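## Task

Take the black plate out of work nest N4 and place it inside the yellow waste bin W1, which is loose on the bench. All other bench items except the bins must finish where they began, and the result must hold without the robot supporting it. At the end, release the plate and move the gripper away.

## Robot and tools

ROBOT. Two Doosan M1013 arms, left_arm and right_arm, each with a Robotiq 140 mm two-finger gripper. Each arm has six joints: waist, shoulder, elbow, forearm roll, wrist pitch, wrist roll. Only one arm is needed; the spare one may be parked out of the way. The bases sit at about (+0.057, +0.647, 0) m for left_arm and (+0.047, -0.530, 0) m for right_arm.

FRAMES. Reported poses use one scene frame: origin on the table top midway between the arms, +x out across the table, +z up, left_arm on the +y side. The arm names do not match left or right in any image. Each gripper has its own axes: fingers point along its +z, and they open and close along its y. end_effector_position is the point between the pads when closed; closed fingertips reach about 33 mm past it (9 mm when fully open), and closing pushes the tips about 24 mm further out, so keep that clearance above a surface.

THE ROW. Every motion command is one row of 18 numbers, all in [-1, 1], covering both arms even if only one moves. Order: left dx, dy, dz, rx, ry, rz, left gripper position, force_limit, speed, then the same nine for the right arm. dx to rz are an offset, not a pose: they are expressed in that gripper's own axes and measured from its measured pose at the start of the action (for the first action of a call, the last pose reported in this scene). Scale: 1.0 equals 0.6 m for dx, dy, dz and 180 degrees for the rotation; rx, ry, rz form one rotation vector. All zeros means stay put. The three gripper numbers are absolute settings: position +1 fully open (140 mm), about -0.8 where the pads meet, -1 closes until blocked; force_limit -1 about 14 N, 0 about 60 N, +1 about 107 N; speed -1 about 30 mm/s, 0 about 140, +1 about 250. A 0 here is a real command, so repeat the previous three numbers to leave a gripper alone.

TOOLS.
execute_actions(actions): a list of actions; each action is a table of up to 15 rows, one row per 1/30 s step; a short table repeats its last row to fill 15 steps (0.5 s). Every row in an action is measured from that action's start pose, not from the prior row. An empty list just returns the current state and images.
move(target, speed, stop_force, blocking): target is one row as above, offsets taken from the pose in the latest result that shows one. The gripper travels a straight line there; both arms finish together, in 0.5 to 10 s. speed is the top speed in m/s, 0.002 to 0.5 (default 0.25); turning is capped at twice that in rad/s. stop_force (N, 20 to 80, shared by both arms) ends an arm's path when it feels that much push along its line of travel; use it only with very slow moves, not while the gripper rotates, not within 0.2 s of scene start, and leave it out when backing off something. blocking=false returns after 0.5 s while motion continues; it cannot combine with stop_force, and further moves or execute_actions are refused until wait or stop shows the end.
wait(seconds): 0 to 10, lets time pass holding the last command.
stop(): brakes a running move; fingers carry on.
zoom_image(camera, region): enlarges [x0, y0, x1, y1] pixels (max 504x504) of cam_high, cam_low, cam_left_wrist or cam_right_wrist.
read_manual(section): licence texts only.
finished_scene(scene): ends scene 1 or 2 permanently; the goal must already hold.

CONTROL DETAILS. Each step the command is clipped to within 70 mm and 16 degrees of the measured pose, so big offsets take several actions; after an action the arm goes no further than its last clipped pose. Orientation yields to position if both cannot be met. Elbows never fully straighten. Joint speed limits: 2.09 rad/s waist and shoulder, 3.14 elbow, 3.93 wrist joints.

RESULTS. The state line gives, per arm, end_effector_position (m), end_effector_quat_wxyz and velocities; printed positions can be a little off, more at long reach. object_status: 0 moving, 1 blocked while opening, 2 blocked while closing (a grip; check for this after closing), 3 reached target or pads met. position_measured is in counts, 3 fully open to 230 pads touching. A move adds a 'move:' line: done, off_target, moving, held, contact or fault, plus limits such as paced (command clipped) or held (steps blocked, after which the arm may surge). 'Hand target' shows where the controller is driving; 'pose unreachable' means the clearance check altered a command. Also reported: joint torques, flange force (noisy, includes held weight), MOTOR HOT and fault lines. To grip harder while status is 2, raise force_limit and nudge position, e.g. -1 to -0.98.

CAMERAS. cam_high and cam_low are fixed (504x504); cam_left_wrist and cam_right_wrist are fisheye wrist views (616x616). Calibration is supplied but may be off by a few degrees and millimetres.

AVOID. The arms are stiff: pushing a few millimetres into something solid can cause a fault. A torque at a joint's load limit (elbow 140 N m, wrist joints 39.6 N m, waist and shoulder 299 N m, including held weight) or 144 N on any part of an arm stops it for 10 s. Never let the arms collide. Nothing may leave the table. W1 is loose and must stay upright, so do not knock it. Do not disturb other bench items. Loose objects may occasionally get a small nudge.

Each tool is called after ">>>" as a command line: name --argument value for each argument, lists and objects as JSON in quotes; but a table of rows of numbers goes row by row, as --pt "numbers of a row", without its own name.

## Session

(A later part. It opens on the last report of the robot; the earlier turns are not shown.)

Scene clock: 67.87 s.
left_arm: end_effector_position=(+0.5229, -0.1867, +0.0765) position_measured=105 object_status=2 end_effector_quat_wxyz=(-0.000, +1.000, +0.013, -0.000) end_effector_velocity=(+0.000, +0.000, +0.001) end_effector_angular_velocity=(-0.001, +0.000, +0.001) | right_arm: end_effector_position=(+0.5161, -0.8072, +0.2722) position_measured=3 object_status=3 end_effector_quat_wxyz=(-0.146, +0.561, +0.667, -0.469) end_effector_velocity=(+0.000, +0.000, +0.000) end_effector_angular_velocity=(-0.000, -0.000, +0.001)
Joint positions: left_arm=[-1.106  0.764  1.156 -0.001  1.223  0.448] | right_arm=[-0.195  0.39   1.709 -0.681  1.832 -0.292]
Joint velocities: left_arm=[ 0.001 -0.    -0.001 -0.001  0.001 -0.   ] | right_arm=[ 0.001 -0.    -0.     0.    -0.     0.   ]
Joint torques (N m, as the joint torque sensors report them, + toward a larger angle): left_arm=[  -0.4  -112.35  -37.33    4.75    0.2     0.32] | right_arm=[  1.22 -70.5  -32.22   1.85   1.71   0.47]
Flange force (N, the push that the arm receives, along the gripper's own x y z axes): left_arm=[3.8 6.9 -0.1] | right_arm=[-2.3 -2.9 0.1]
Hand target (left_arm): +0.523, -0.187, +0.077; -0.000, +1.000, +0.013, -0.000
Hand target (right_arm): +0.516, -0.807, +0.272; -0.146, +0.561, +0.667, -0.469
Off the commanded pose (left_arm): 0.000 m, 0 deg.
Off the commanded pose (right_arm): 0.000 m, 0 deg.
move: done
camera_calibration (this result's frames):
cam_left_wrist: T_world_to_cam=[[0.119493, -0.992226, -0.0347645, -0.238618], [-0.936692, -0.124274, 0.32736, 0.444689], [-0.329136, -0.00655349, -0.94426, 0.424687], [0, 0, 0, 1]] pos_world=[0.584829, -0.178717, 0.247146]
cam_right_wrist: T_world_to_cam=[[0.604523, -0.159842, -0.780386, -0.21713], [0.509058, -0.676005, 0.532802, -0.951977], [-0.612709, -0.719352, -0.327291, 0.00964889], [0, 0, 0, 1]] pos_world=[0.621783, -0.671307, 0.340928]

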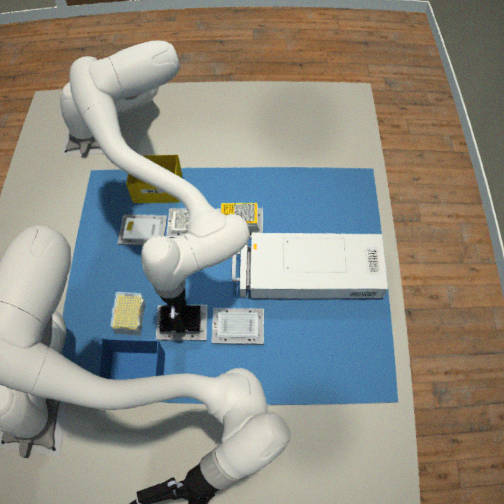

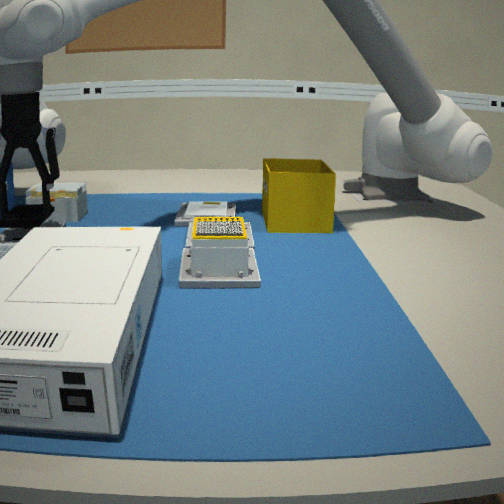

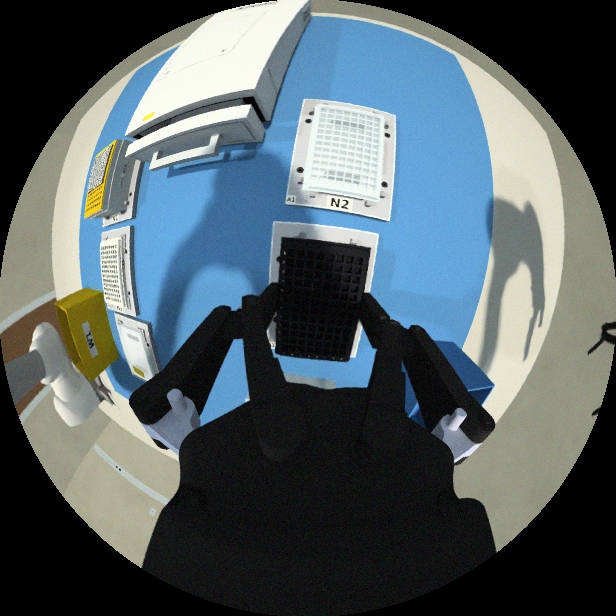

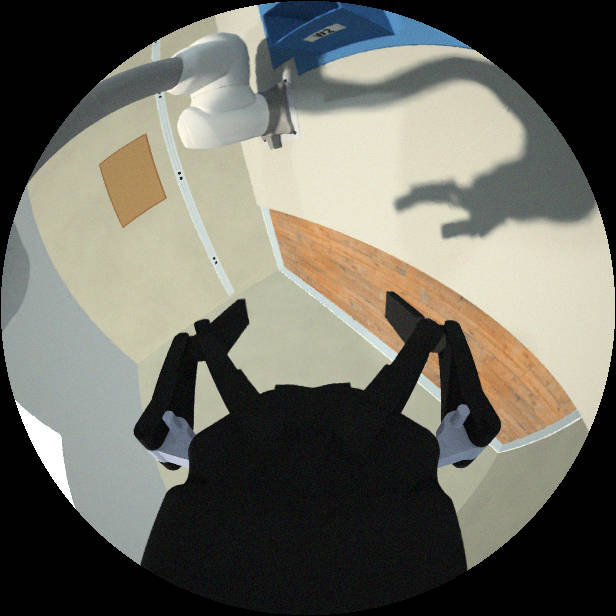

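>>> move --target '[-0.193,-0.902,-0.233,0,0,0,-1,-0.3,-0.8,0,0,0,0,0,0,1,0,0]' --speed 0.3

>>> move --target '[0,0,0.075,0,0,0,-1,-0.3,-0.8,0,0,0,0,0,0,1,0,0]' --speed 0.12

>>> zoom_image --camera "cam_left_wrist" --region '[210, 180, 430, 400]'

>>> zoom_image --camera "cam_low" --region '[230, 90, 370, 240]'

Scene clock: 77.60 s.
left_arm: end_effector_position=(+0.3938, +0.3512, +0.2175) position_measured=105 object_status=2 end_effector_quat_wxyz=(-0.000, +1.000, +0.013, -0.000) end_effector_velocity=(-0.001, +0.001, +0.000) end_effector_angular_velocity=(+0.001, +0.001, -0.001) | right_arm: end_effector_position=(+0.5161, -0.8072, +0.2722) position_measured=3 object_status=3 end_effector_quat_wxyz=(-0.146, +0.561, +0.667, -0.469) end_effector_velocity=(-0.000, -0.000, +0.000) end_effector_angular_velocity=(-0.000, -0.000, -0.001)
Joint positions: left_arm=[-0.807 -0.109  2.082  0.     1.17   0.747] | right_arm=[-0.195  0.39   1.709 -0.681  1.832 -0.292]
Joint velocities: left_arm=[ 0.    -0.002  0.001 -0.     0.002  0.002] | right_arm=[-0.001  0.    -0.    -0.     0.    -0.   ]
Joint torques (N m, as the joint torque sensors report them, + toward a larger angle): left_arm=[ -1.18 -25.79 -36.74   4.41  -0.22   0.43] | right_arm=[  1.03 -70.44 -32.59   1.84   1.71   0.52]
Flange force (N, the push that the arm receives, along the gripper's own x y z axes): left_arm=[1.4 -0.6 -3.3] | right_arm=[-2.1 -3.2 1.0]
Hand target (left_arm): +0.394, +0.351, +0.218; -0.000, +1.000, +0.013, -0.000
Hand target (right_arm): +0.516, -0.807, +0.272; -0.146, +0.561, +0.667, -0.469
Off the commanded pose (left_arm): 0.001 m, 0 deg.
Off the commanded pose (right_arm): 0.000 m, 0 deg.
move: done
camera_calibration (this result's frames):
cam_left_wrist: T_world_to_cam=[[0.119471, -0.992221, -0.0349797, 0.315431], [-0.936813, -0.124327, 0.326991, 0.344639], [-0.328797, -0.00629642, -0.94438, 0.518741], [0, 0, 0, 1]] pos_world=[0.455738, 0.359092, 0.388228]
cam_right_wrist: T_world_to_cam=[[0.604549, -0.159895, -0.780355, -0.217218], [0.509017, -0.675996, 0.532852, -0.951979], [-0.612718, -0.719349, -0.327284, 0.00966571], [0, 0, 0, 1]] pos_world=[0.621815, -0.671314, 0.34092]

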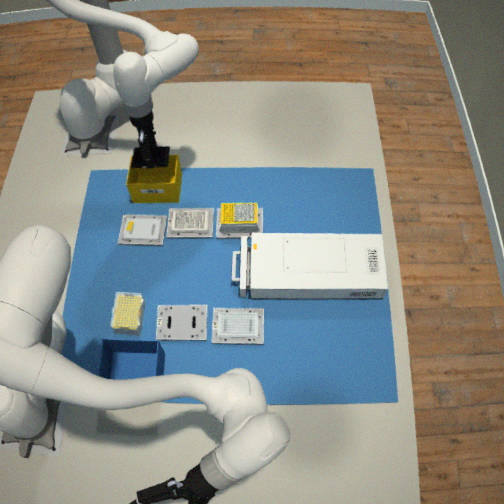

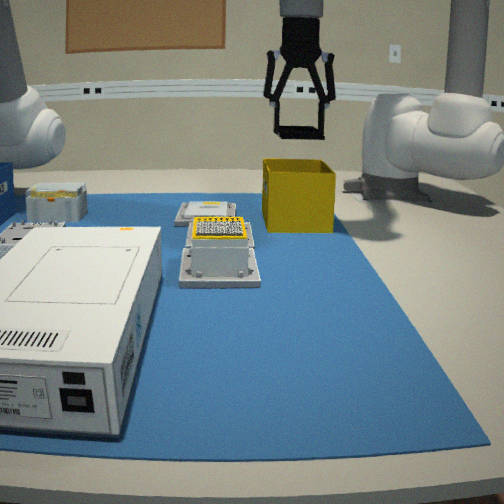

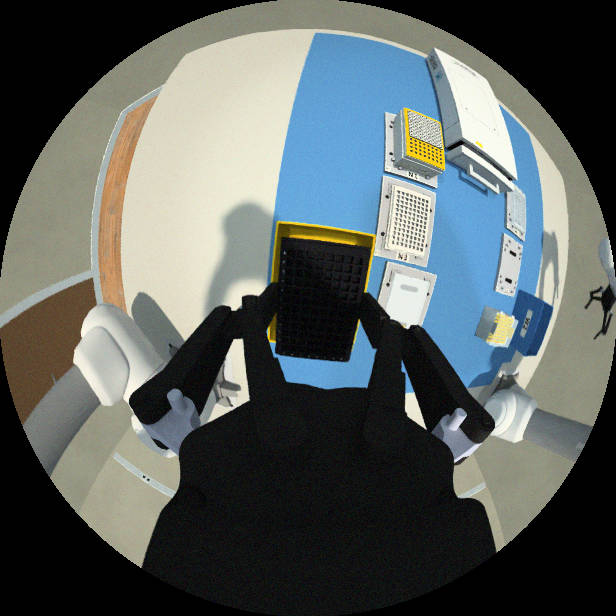

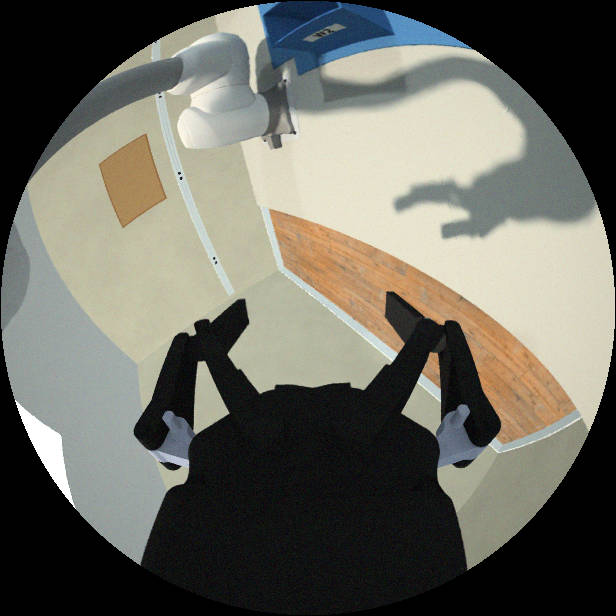

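Scene clock: 78.40 s.
left_arm: end_effector_position=(+0.3938, +0.3513, +0.1726) position_measured=105 object_status=2 end_effector_quat_wxyz=(-0.000, +1.000, +0.013, -0.000) end_effector_velocity=(-0.000, -0.000, -0.001) end_effector_angular_velocity=(-0.000, +0.000, +0.001) | right_arm: end_effector_position=(+0.5161, -0.8072, +0.2722) position_measured=3 object_status=3 end_effector_quat_wxyz=(-0.146, +0.561, +0.667, -0.469) end_effector_velocity=(-0.000, +0.000, -0.000) end_effector_angular_velocity=(+0.002, -0.001, -0.002)
Joint positions: left_arm=[-0.807 -0.073  2.139  0.     1.076  0.747] | right_arm=[-0.195  0.39   1.709 -0.681  1.832 -0.292]
Joint velocities: left_arm=[ 0.     0.001  0.001 -0.    -0.002 -0.   ] | right_arm=[-0.001 -0.    -0.     0.003 -0.    -0.   ]
Joint torques (N m, as the joint torque sensors report them, + toward a larger angle): left_arm=[ -0.34 -29.81 -34.47   4.39  -0.08   0.37] | right_arm=[  1.44 -70.91 -32.43   1.98   1.76   0.35]
Flange force (N, the push that the arm receives, along the gripper's own x y z axes): left_arm=[3.2 2.9 -2.4] | right_arm=[-2.8 -1.9 0.9]
Hand target (left_arm): +0.394, +0.351, +0.173; -0.000, +1.000, +0.013, -0.000
Hand target (right_arm): +0.516, -0.807, +0.272; -0.146, +0.561, +0.667, -0.469
Off the commanded pose (left_arm): 0.000 m, 0 deg.
Off the commanded pose (right_arm): 0.000 m, 0 deg.
move: done
camera_calibration (this result's frames):
cam_left_wrist: T_world_to_cam=[[0.119462, -0.992223, -0.0349479, 0.313944], [-0.936816, -0.124308, 0.32699, 0.359271], [-0.328792, -0.00632319, -0.944381, 0.476313], [0, 0, 0, 1]] pos_world=[0.455674, 0.359175, 0.343314]
cam_right_wrist: T_world_to_cam=[[0.604549, -0.159895, -0.780355, -0.217218], [0.509017, -0.675996, 0.532852, -0.951979], [-0.612718, -0.719349, -0.327284, 0.00966581], [0, 0, 0, 1]] pos_world=[0.621815, -0.671313, 0.34092]

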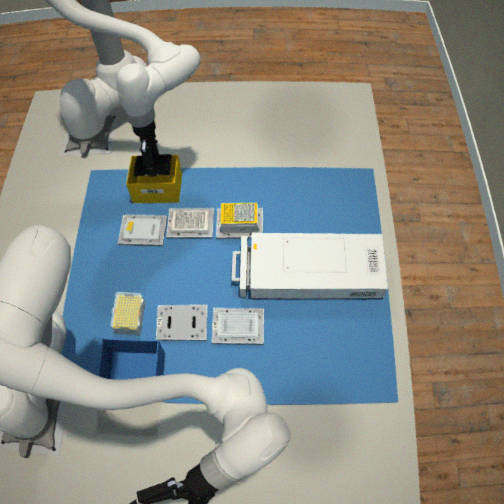

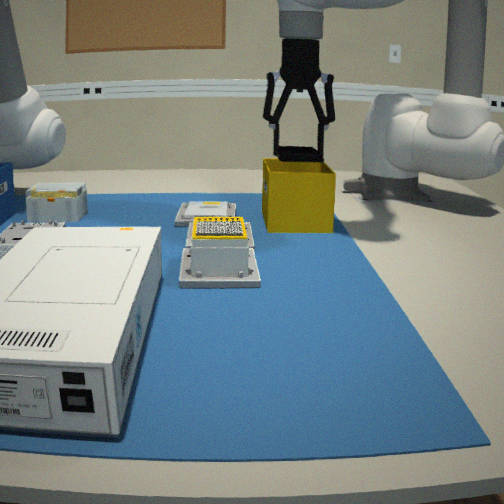

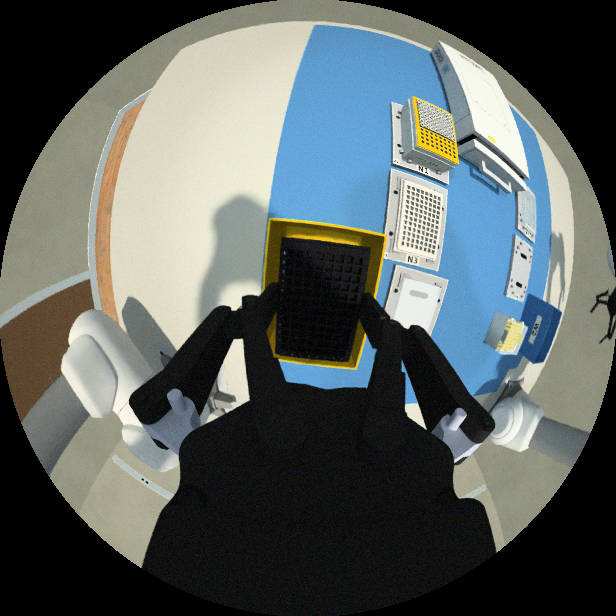

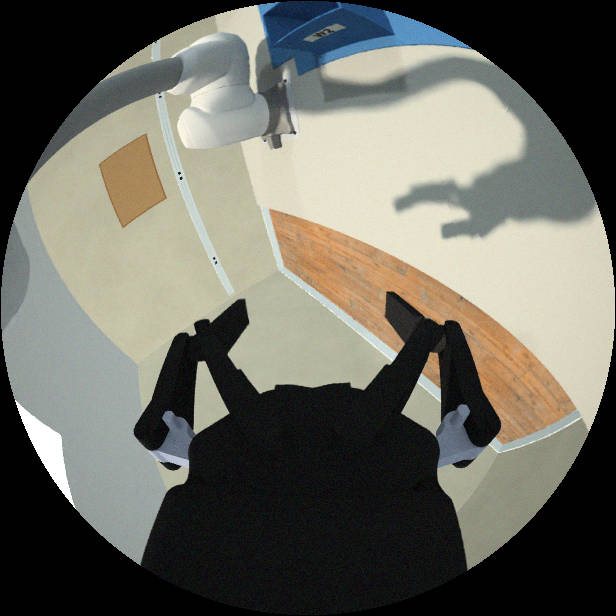

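Region (210, 180, 430, 400) of cam_left_wrist's 616x616 image, scaled by 2.291, with more detail than that image has.

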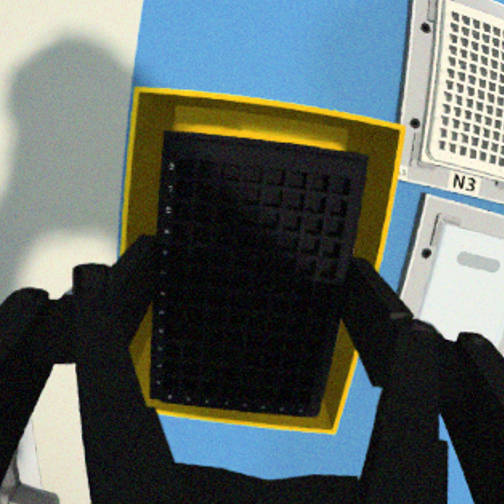

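Region (230, 90, 370, 240) of cam_low's 504x504 image, scaled by 3.360, with more detail than that image has; it fills the left 470 columns of this view, and the rest is white.

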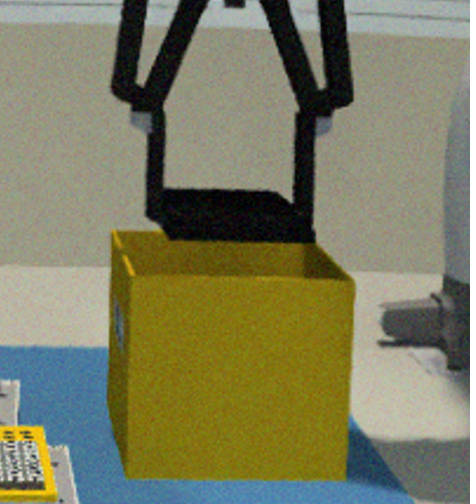

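Centered. Lower with a slight yaw correction.

>>> move --target '[-0.003,0,0.109,0,0,0.006,-1,-0.3,-0.8,0,0,0,0,0,0,1,0,0]' --speed 0.08

>>> zoom_image --camera "cam_low" --region '[230, 90, 370, 240]'

Scene clock: 82.80 s.
left_arm: end_effector_position=(+0.3919, +0.3514, +0.1073) position_measured=105 object_status=2 end_effector_quat_wxyz=(-0.000, +1.000, +0.004, -0.000) end_effector_velocity=(-0.000, +0.000, -0.001) end_effector_angular_velocity=(+0.000, +0.001, +0.001) | right_arm: end_effector_position=(+0.5161, -0.8072, +0.2722) position_measured=3 object_status=3 end_effector_quat_wxyz=(-0.146, +0.561, +0.667, -0.469) end_effector_velocity=(-0.001, +0.000, -0.001) end_effector_angular_velocity=(+0.001, +0.003, -0.000)
Joint positions: left_arm=[-0.81  -0.006  2.215  0.     0.934  0.763] | right_arm=[-0.195  0.39   1.709 -0.681  1.832 -0.292]
Joint velocities: left_arm=[ 0.     0.001  0.001 -0.001 -0.002  0.   ] | right_arm=[-0.     0.001  0.002  0.    -0.    -0.   ]
Joint torques (N m, as the joint torque sensors report them, + toward a larger angle): left_arm=[ -0.47 -31.8  -31.6    3.92   0.14   0.15] | right_arm=[  1.32 -71.   -32.3    1.92   1.8    0.52]
Flange force (N, the push that the arm receives, along the gripper's own x y z axes): left_arm=[1.5 0.3 -3.1] | right_arm=[-2.7 -1.9 0.7]
Hand target (left_arm): +0.392, +0.351, +0.107; -0.000, +1.000, +0.004, -0.000
Hand target (right_arm): +0.516, -0.807, +0.272; -0.146, +0.561, +0.667, -0.469
Off the commanded pose (left_arm): 0.000 m, 0 deg.
Off the commanded pose (right_arm): 0.000 m, 0 deg.
move: done
camera_calibration (this result's frames):
cam_left_wrist: T_world_to_cam=[[0.100772, -0.994296, -0.0349328, 0.320011], [-0.938996, -0.106655, 0.326974, 0.373533], [-0.328835, -0.000148075, -0.944388, 0.411849], [0, 0, 0, 1]] pos_world=[0.453928, 0.358086, 0.277988]
cam_right_wrist: T_world_to_cam=[[0.604549, -0.159895, -0.780355, -0.217218], [0.509017, -0.675996, 0.532852, -0.951979], [-0.612718, -0.719349, -0.327284, 0.00966586], [0, 0, 0, 1]] pos_world=[0.621815, -0.671314, 0.34092]

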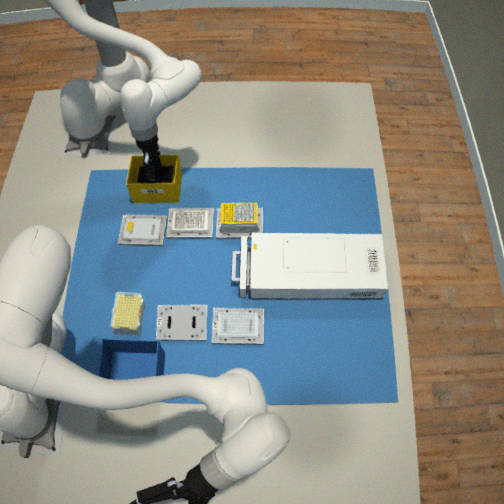

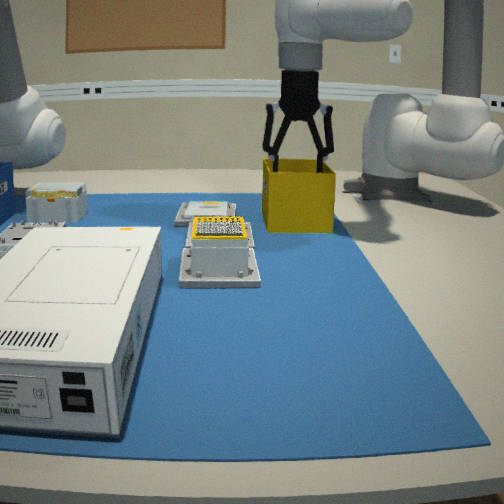

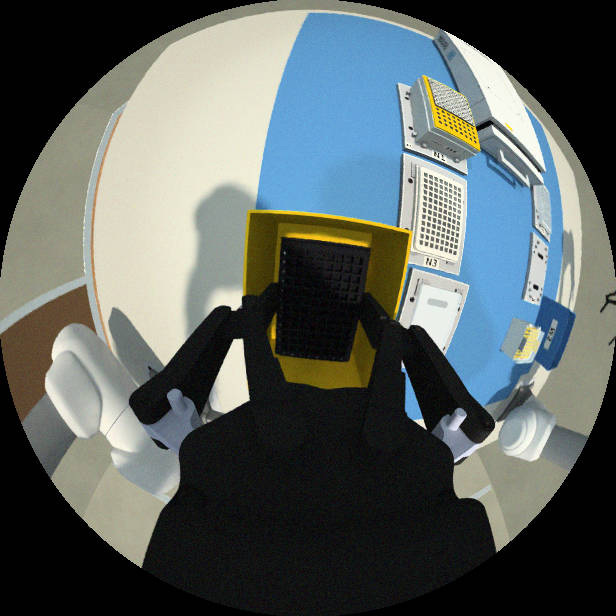

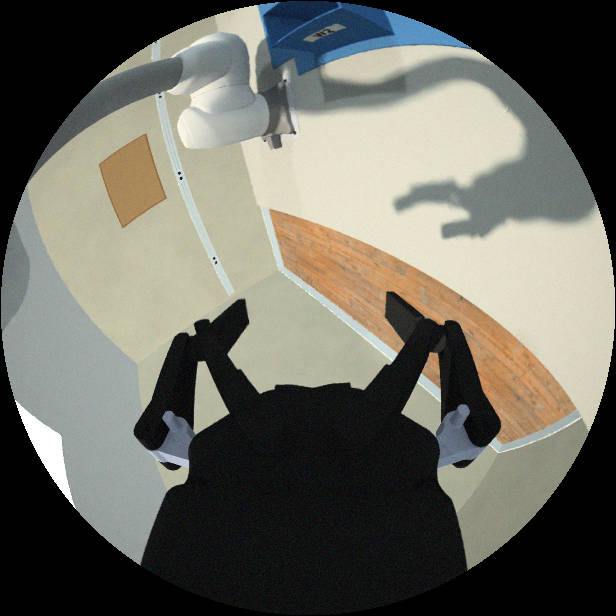

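Region (230, 90, 370, 240) of cam_low's 504x504 image, scaled by 3.360, with more detail than that image has; it fills the left 470 columns of this view, and the rest is white.

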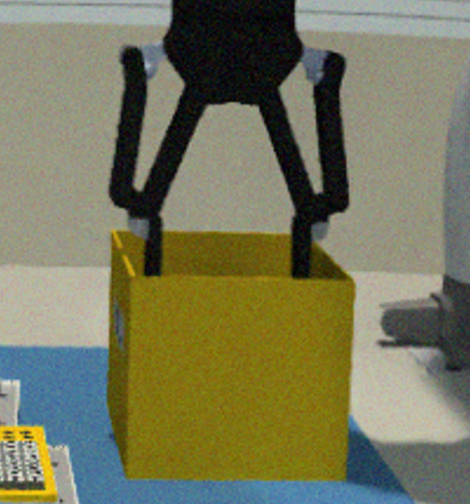

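>>> execute_actions --actions '[[[0,0,0,0,0,0,0.33,-0.3,0,0,0,0,0,0,0,1,0,0]]]'

>>> move --target '[0,0,-0.16,0,0,0,0.33,-0.3,0,0,0,0,0,0,0,1,0,0]' --speed 0.2

>>> move --target '[0.1,-0.4,-0.09,0,0,0,0.33,-0.3,0,0,0,0,0,0,0,1,0,0]' --speed 0.35

Scene clock: 88.93 s.
left_arm: end_effector_position=(+0.3919, +0.3514, +0.1072) position_measured=87 object_status=3 end_effector_quat_wxyz=(-0.000, +1.000, +0.004, -0.000) end_effector_velocity=(+0.000, -0.000, +0.000) end_effector_angular_velocity=(+0.000, -0.001, -0.000) | right_arm: end_effector_position=(+0.5161, -0.8072, +0.2722) position_measured=3 object_status=3 end_effector_quat_wxyz=(-0.146, +0.561, +0.667, -0.469) end_effector_velocity=(-0.000, +0.000, +0.000) end_effector_angular_velocity=(+0.001, -0.001, -0.002)
Joint positions: left_arm=[-0.81  -0.006  2.215  0.     0.934  0.763] | right_arm=[-0.195  0.39   1.709 -0.681  1.832 -0.292]
Joint velocities: left_arm=[-0.    -0.    -0.     0.001  0.    -0.   ] | right_arm=[-0.001 -0.001  0.     0.002  0.     0.   ]
Joint torques (N m, as the joint torque sensors report them, + toward a larger angle): left_arm=[ -0.33 -35.11 -31.42   4.27  -0.24   0.32] | right_arm=[  0.86 -70.6  -32.24   1.96   1.84   0.45]
Flange force (N, the push that the arm receives, along the gripper's own x y z axes): left_arm=[5.3 4.6 0.1] | right_arm=[-2.6 -2.6 0.7]
Hand target (left_arm): +0.392, +0.351, +0.107; -0.000, +1.000, +0.004, -0.000
Hand target (right_arm): +0.516, -0.807, +0.272; -0.146, +0.561, +0.667, -0.469
Off the commanded pose (left_arm): 0.000 m, 0 deg.
Off the commanded pose (right_arm): 0.000 m, 0 deg.
camera_calibration (this result's frames):
cam_left_wrist: T_world_to_cam=[[0.100751, -0.994299, -0.0349027, 0.320016], [-0.939007, -0.106625, 0.326952, 0.373544], [-0.328809, -0.000166918, -0.944396, 0.411795], [0, 0, 0, 1]] pos_world=[0.45392, 0.35809, 0.277936]
cam_right_wrist: T_world_to_cam=[[0.604549, -0.159895, -0.780355, -0.217218], [0.509017, -0.675997, 0.532851, -0.951979], [-0.612718, -0.719349, -0.327284, 0.00966594], [0, 0, 0, 1]] pos_world=[0.621815, -0.671314, 0.34092]

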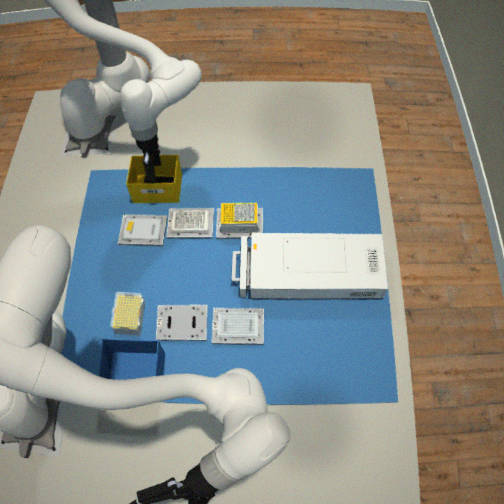

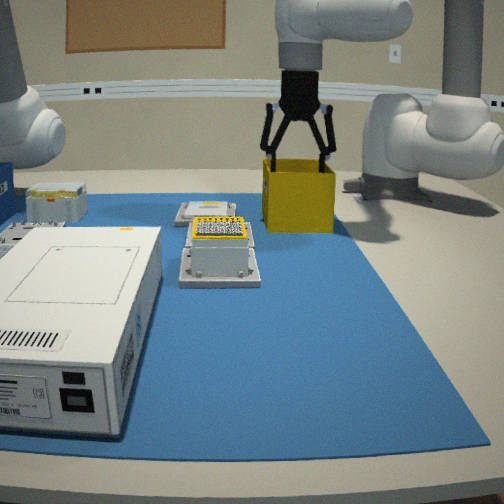

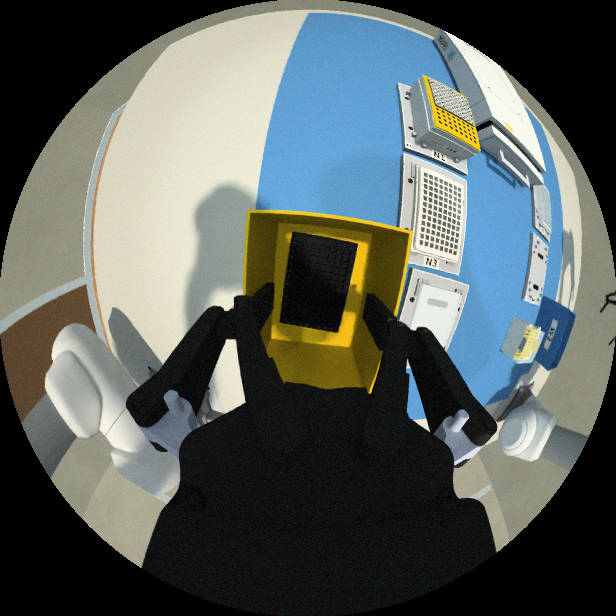

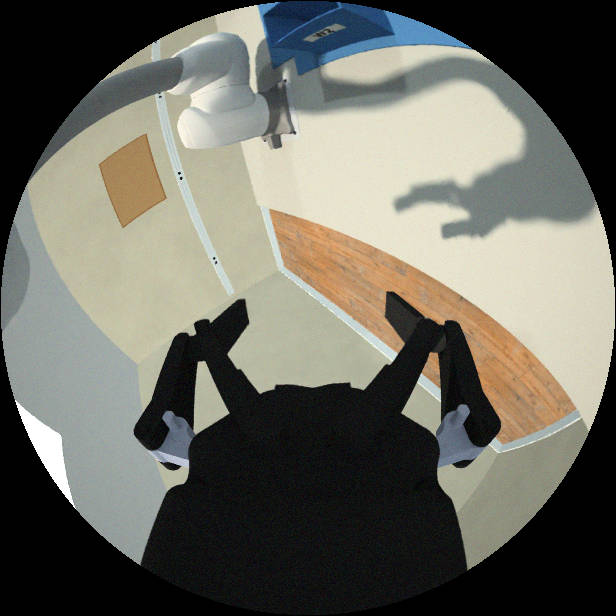

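Scene clock: 89.87 s.
left_arm: end_effector_position=(+0.3920, +0.3512, +0.2032) position_measured=87 object_status=3 end_effector_quat_wxyz=(-0.000, +1.000, +0.003, -0.000) end_effector_velocity=(-0.000, -0.000, +0.001) end_effector_angular_velocity=(-0.000, +0.000, -0.001) | right_arm: end_effector_position=(+0.5161, -0.8072, +0.2722) position_measured=3 object_status=3 end_effector_quat_wxyz=(-0.146, +0.561, +0.667, -0.469) end_effector_velocity=(-0.000, -0.001, -0.000) end_effector_angular_velocity=(+0.000, +0.001, -0.001)
Joint positions: left_arm=[-0.81  -0.101  2.103  0.     1.14   0.763] | right_arm=[-0.195  0.39   1.709 -0.681  1.832 -0.292]
Joint velocities: left_arm=[-0.001 -0.001 -0.001 -0.001  0.002 -0.   ] | right_arm=[-0.001  0.001  0.    -0.     0.    -0.   ]
Joint torques (N m, as the joint torque sensors report them, + toward a larger angle): left_arm=[ -1.89 -26.97 -37.     4.67   0.14   0.16] | right_arm=[  1.33 -70.67 -32.28   1.93   1.75   0.58]
Flange force (N, the push that the arm receives, along the gripper's own x y z axes): left_arm=[3.2 -2.3 -1.0] | right_arm=[-3.1 -2.7 0.6]
Hand target (left_arm): +0.392, +0.351, +0.203; -0.000, +1.000, +0.003, -0.000
Hand target (right_arm): +0.516, -0.807, +0.272; -0.146, +0.561, +0.667, -0.469
Off the commanded pose (left_arm): 0.000 m, 0 deg.
Off the commanded pose (right_arm): 0.000 m, 0 deg.
move: done
camera_calibration (this result's frames):
cam_left_wrist: T_world_to_cam=[[0.100675, -0.994306, -0.0349374, 0.323246], [-0.939013, -0.106565, 0.326953, 0.342267], [-0.328814, -0.000109252, -0.944395, 0.502434], [0, 0, 0, 1]] pos_world=[0.454058, 0.357933, 0.373885]
cam_right_wrist: T_world_to_cam=[[0.604549, -0.159895, -0.780355, -0.217218], [0.509017, -0.675996, 0.532852, -0.951979], [-0.612717, -0.719349, -0.327284, 0.00966571], [0, 0, 0, 1]] pos_world=[0.621815, -0.671314, 0.34092]

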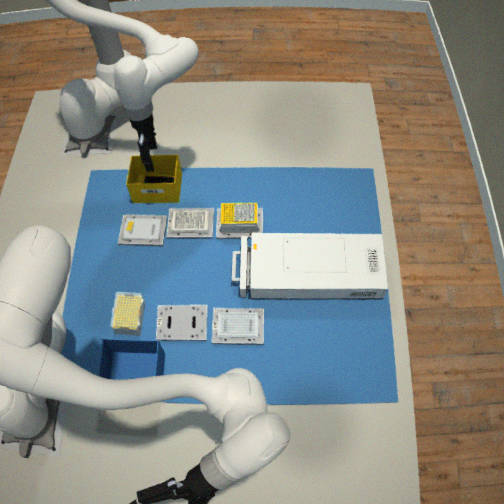

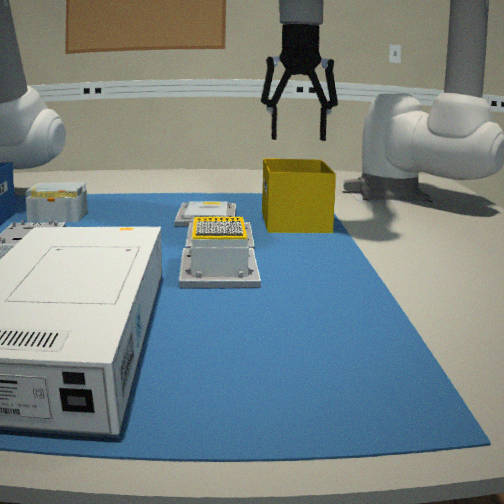

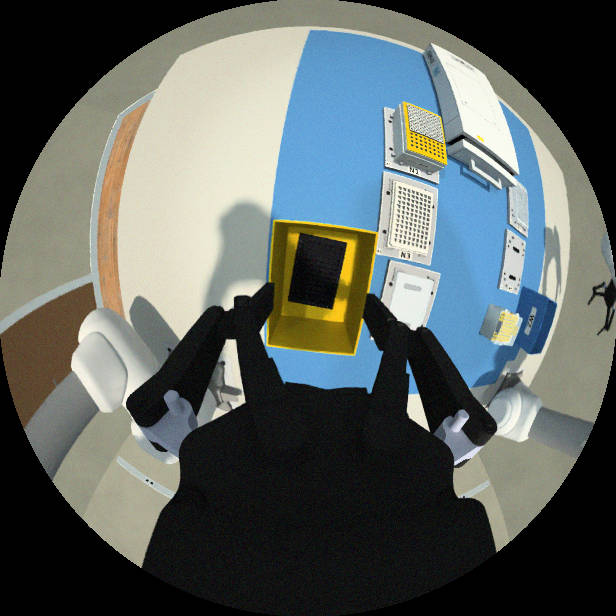

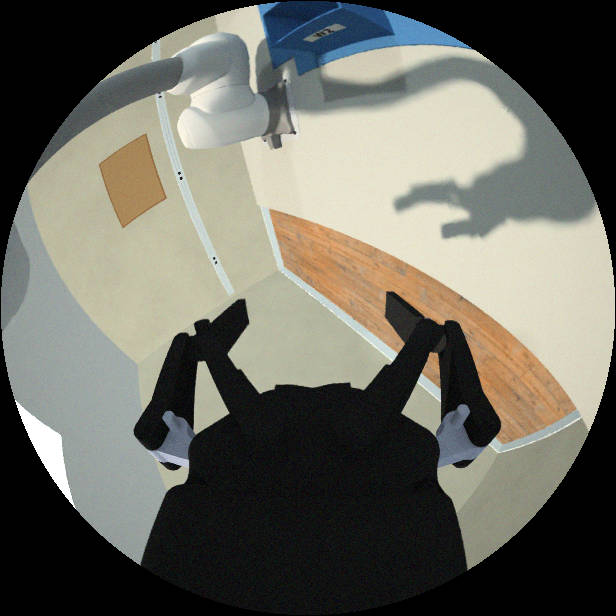

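Scene clock: 91.17 s.
left_arm: end_effector_position=(+0.4508, +0.5918, +0.2576) position_measured=87 object_status=3 end_effector_quat_wxyz=(-0.001, +1.000, +0.003, +0.000) end_effector_velocity=(+0.000, +0.000, +0.000) end_effector_angular_velocity=(-0.001, +0.000, -0.001) | right_arm: end_effector_position=(+0.5161, -0.8072, +0.2722) position_measured=3 object_status=3 end_effector_quat_wxyz=(-0.146, +0.561, +0.667, -0.469) end_effector_velocity=(+0.000, +0.000, +0.001) end_effector_angular_velocity=(-0.000, -0.001, +0.000)
Joint positions: left_arm=[-0.236 -0.224  2.098  0.001  1.268  1.336] | right_arm=[-0.195  0.39   1.709 -0.681  1.832 -0.292]
Joint velocities: left_arm=[ 0.002  0.001 -0.001 -0.001  0.     0.003] | right_arm=[ 0.    -0.001 -0.001  0.     0.     0.   ]
Joint torques (N m, as the joint torque sensors report them, + toward a larger angle): left_arm=[  0.66 -17.92 -39.12   4.35   0.11   0.45] | right_arm=[  1.08 -70.64 -32.07   1.87   1.83   0.57]
Flange force (N, the push that the arm receives, along the gripper's own x y z axes): left_arm=[2.2 3.3 0.0] | right_arm=[-2.6 -2.9 -0.2]
Hand target (left_arm): +0.451, +0.592, +0.258; -0.001, +1.000, +0.003, +0.000
Hand target (right_arm): +0.516, -0.807, +0.272; -0.146, +0.561, +0.667, -0.469
Off the commanded pose (left_arm): 0.000 m, 0 deg.
Off the commanded pose (right_arm): 0.000 m, 0 deg.
move: done
camera_calibration (this result's frames):
cam_left_wrist: T_world_to_cam=[[0.100634, -0.994287, -0.0355965, 0.558585], [-0.939182, -0.106742, 0.326409, 0.405614], [-0.328344, 0.000583855, -0.944558, 0.572536], [0, 0, 0, 1]] pos_world=[0.512722, 0.598355, 0.428281]
cam_right_wrist: T_world_to_cam=[[0.604549, -0.159895, -0.780355, -0.217218], [0.509017, -0.675996, 0.532852, -0.951979], [-0.612718, -0.719349, -0.327284, 0.0096656], [0, 0, 0, 1]] pos_world=[0.621815, -0.671314, 0.34092]

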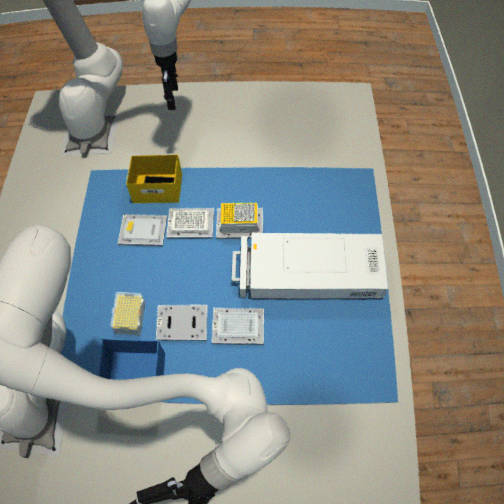

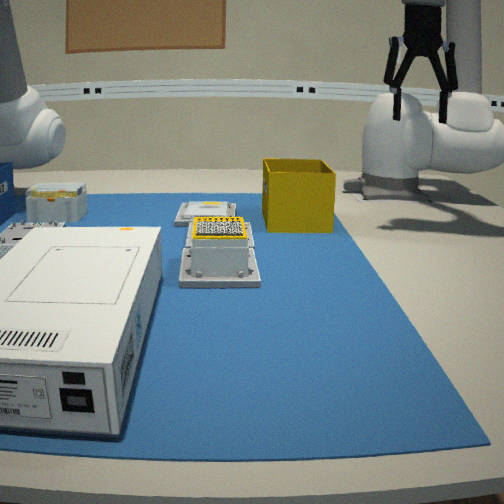

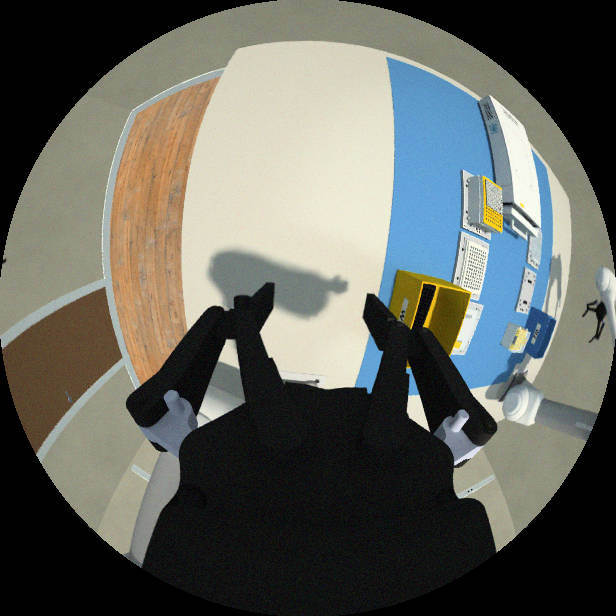

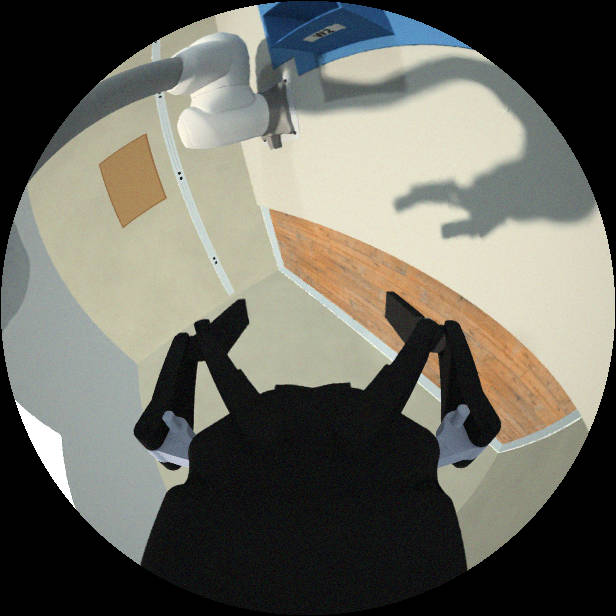

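>>> finished_scene --scene 2

The scene is finished: the task was done.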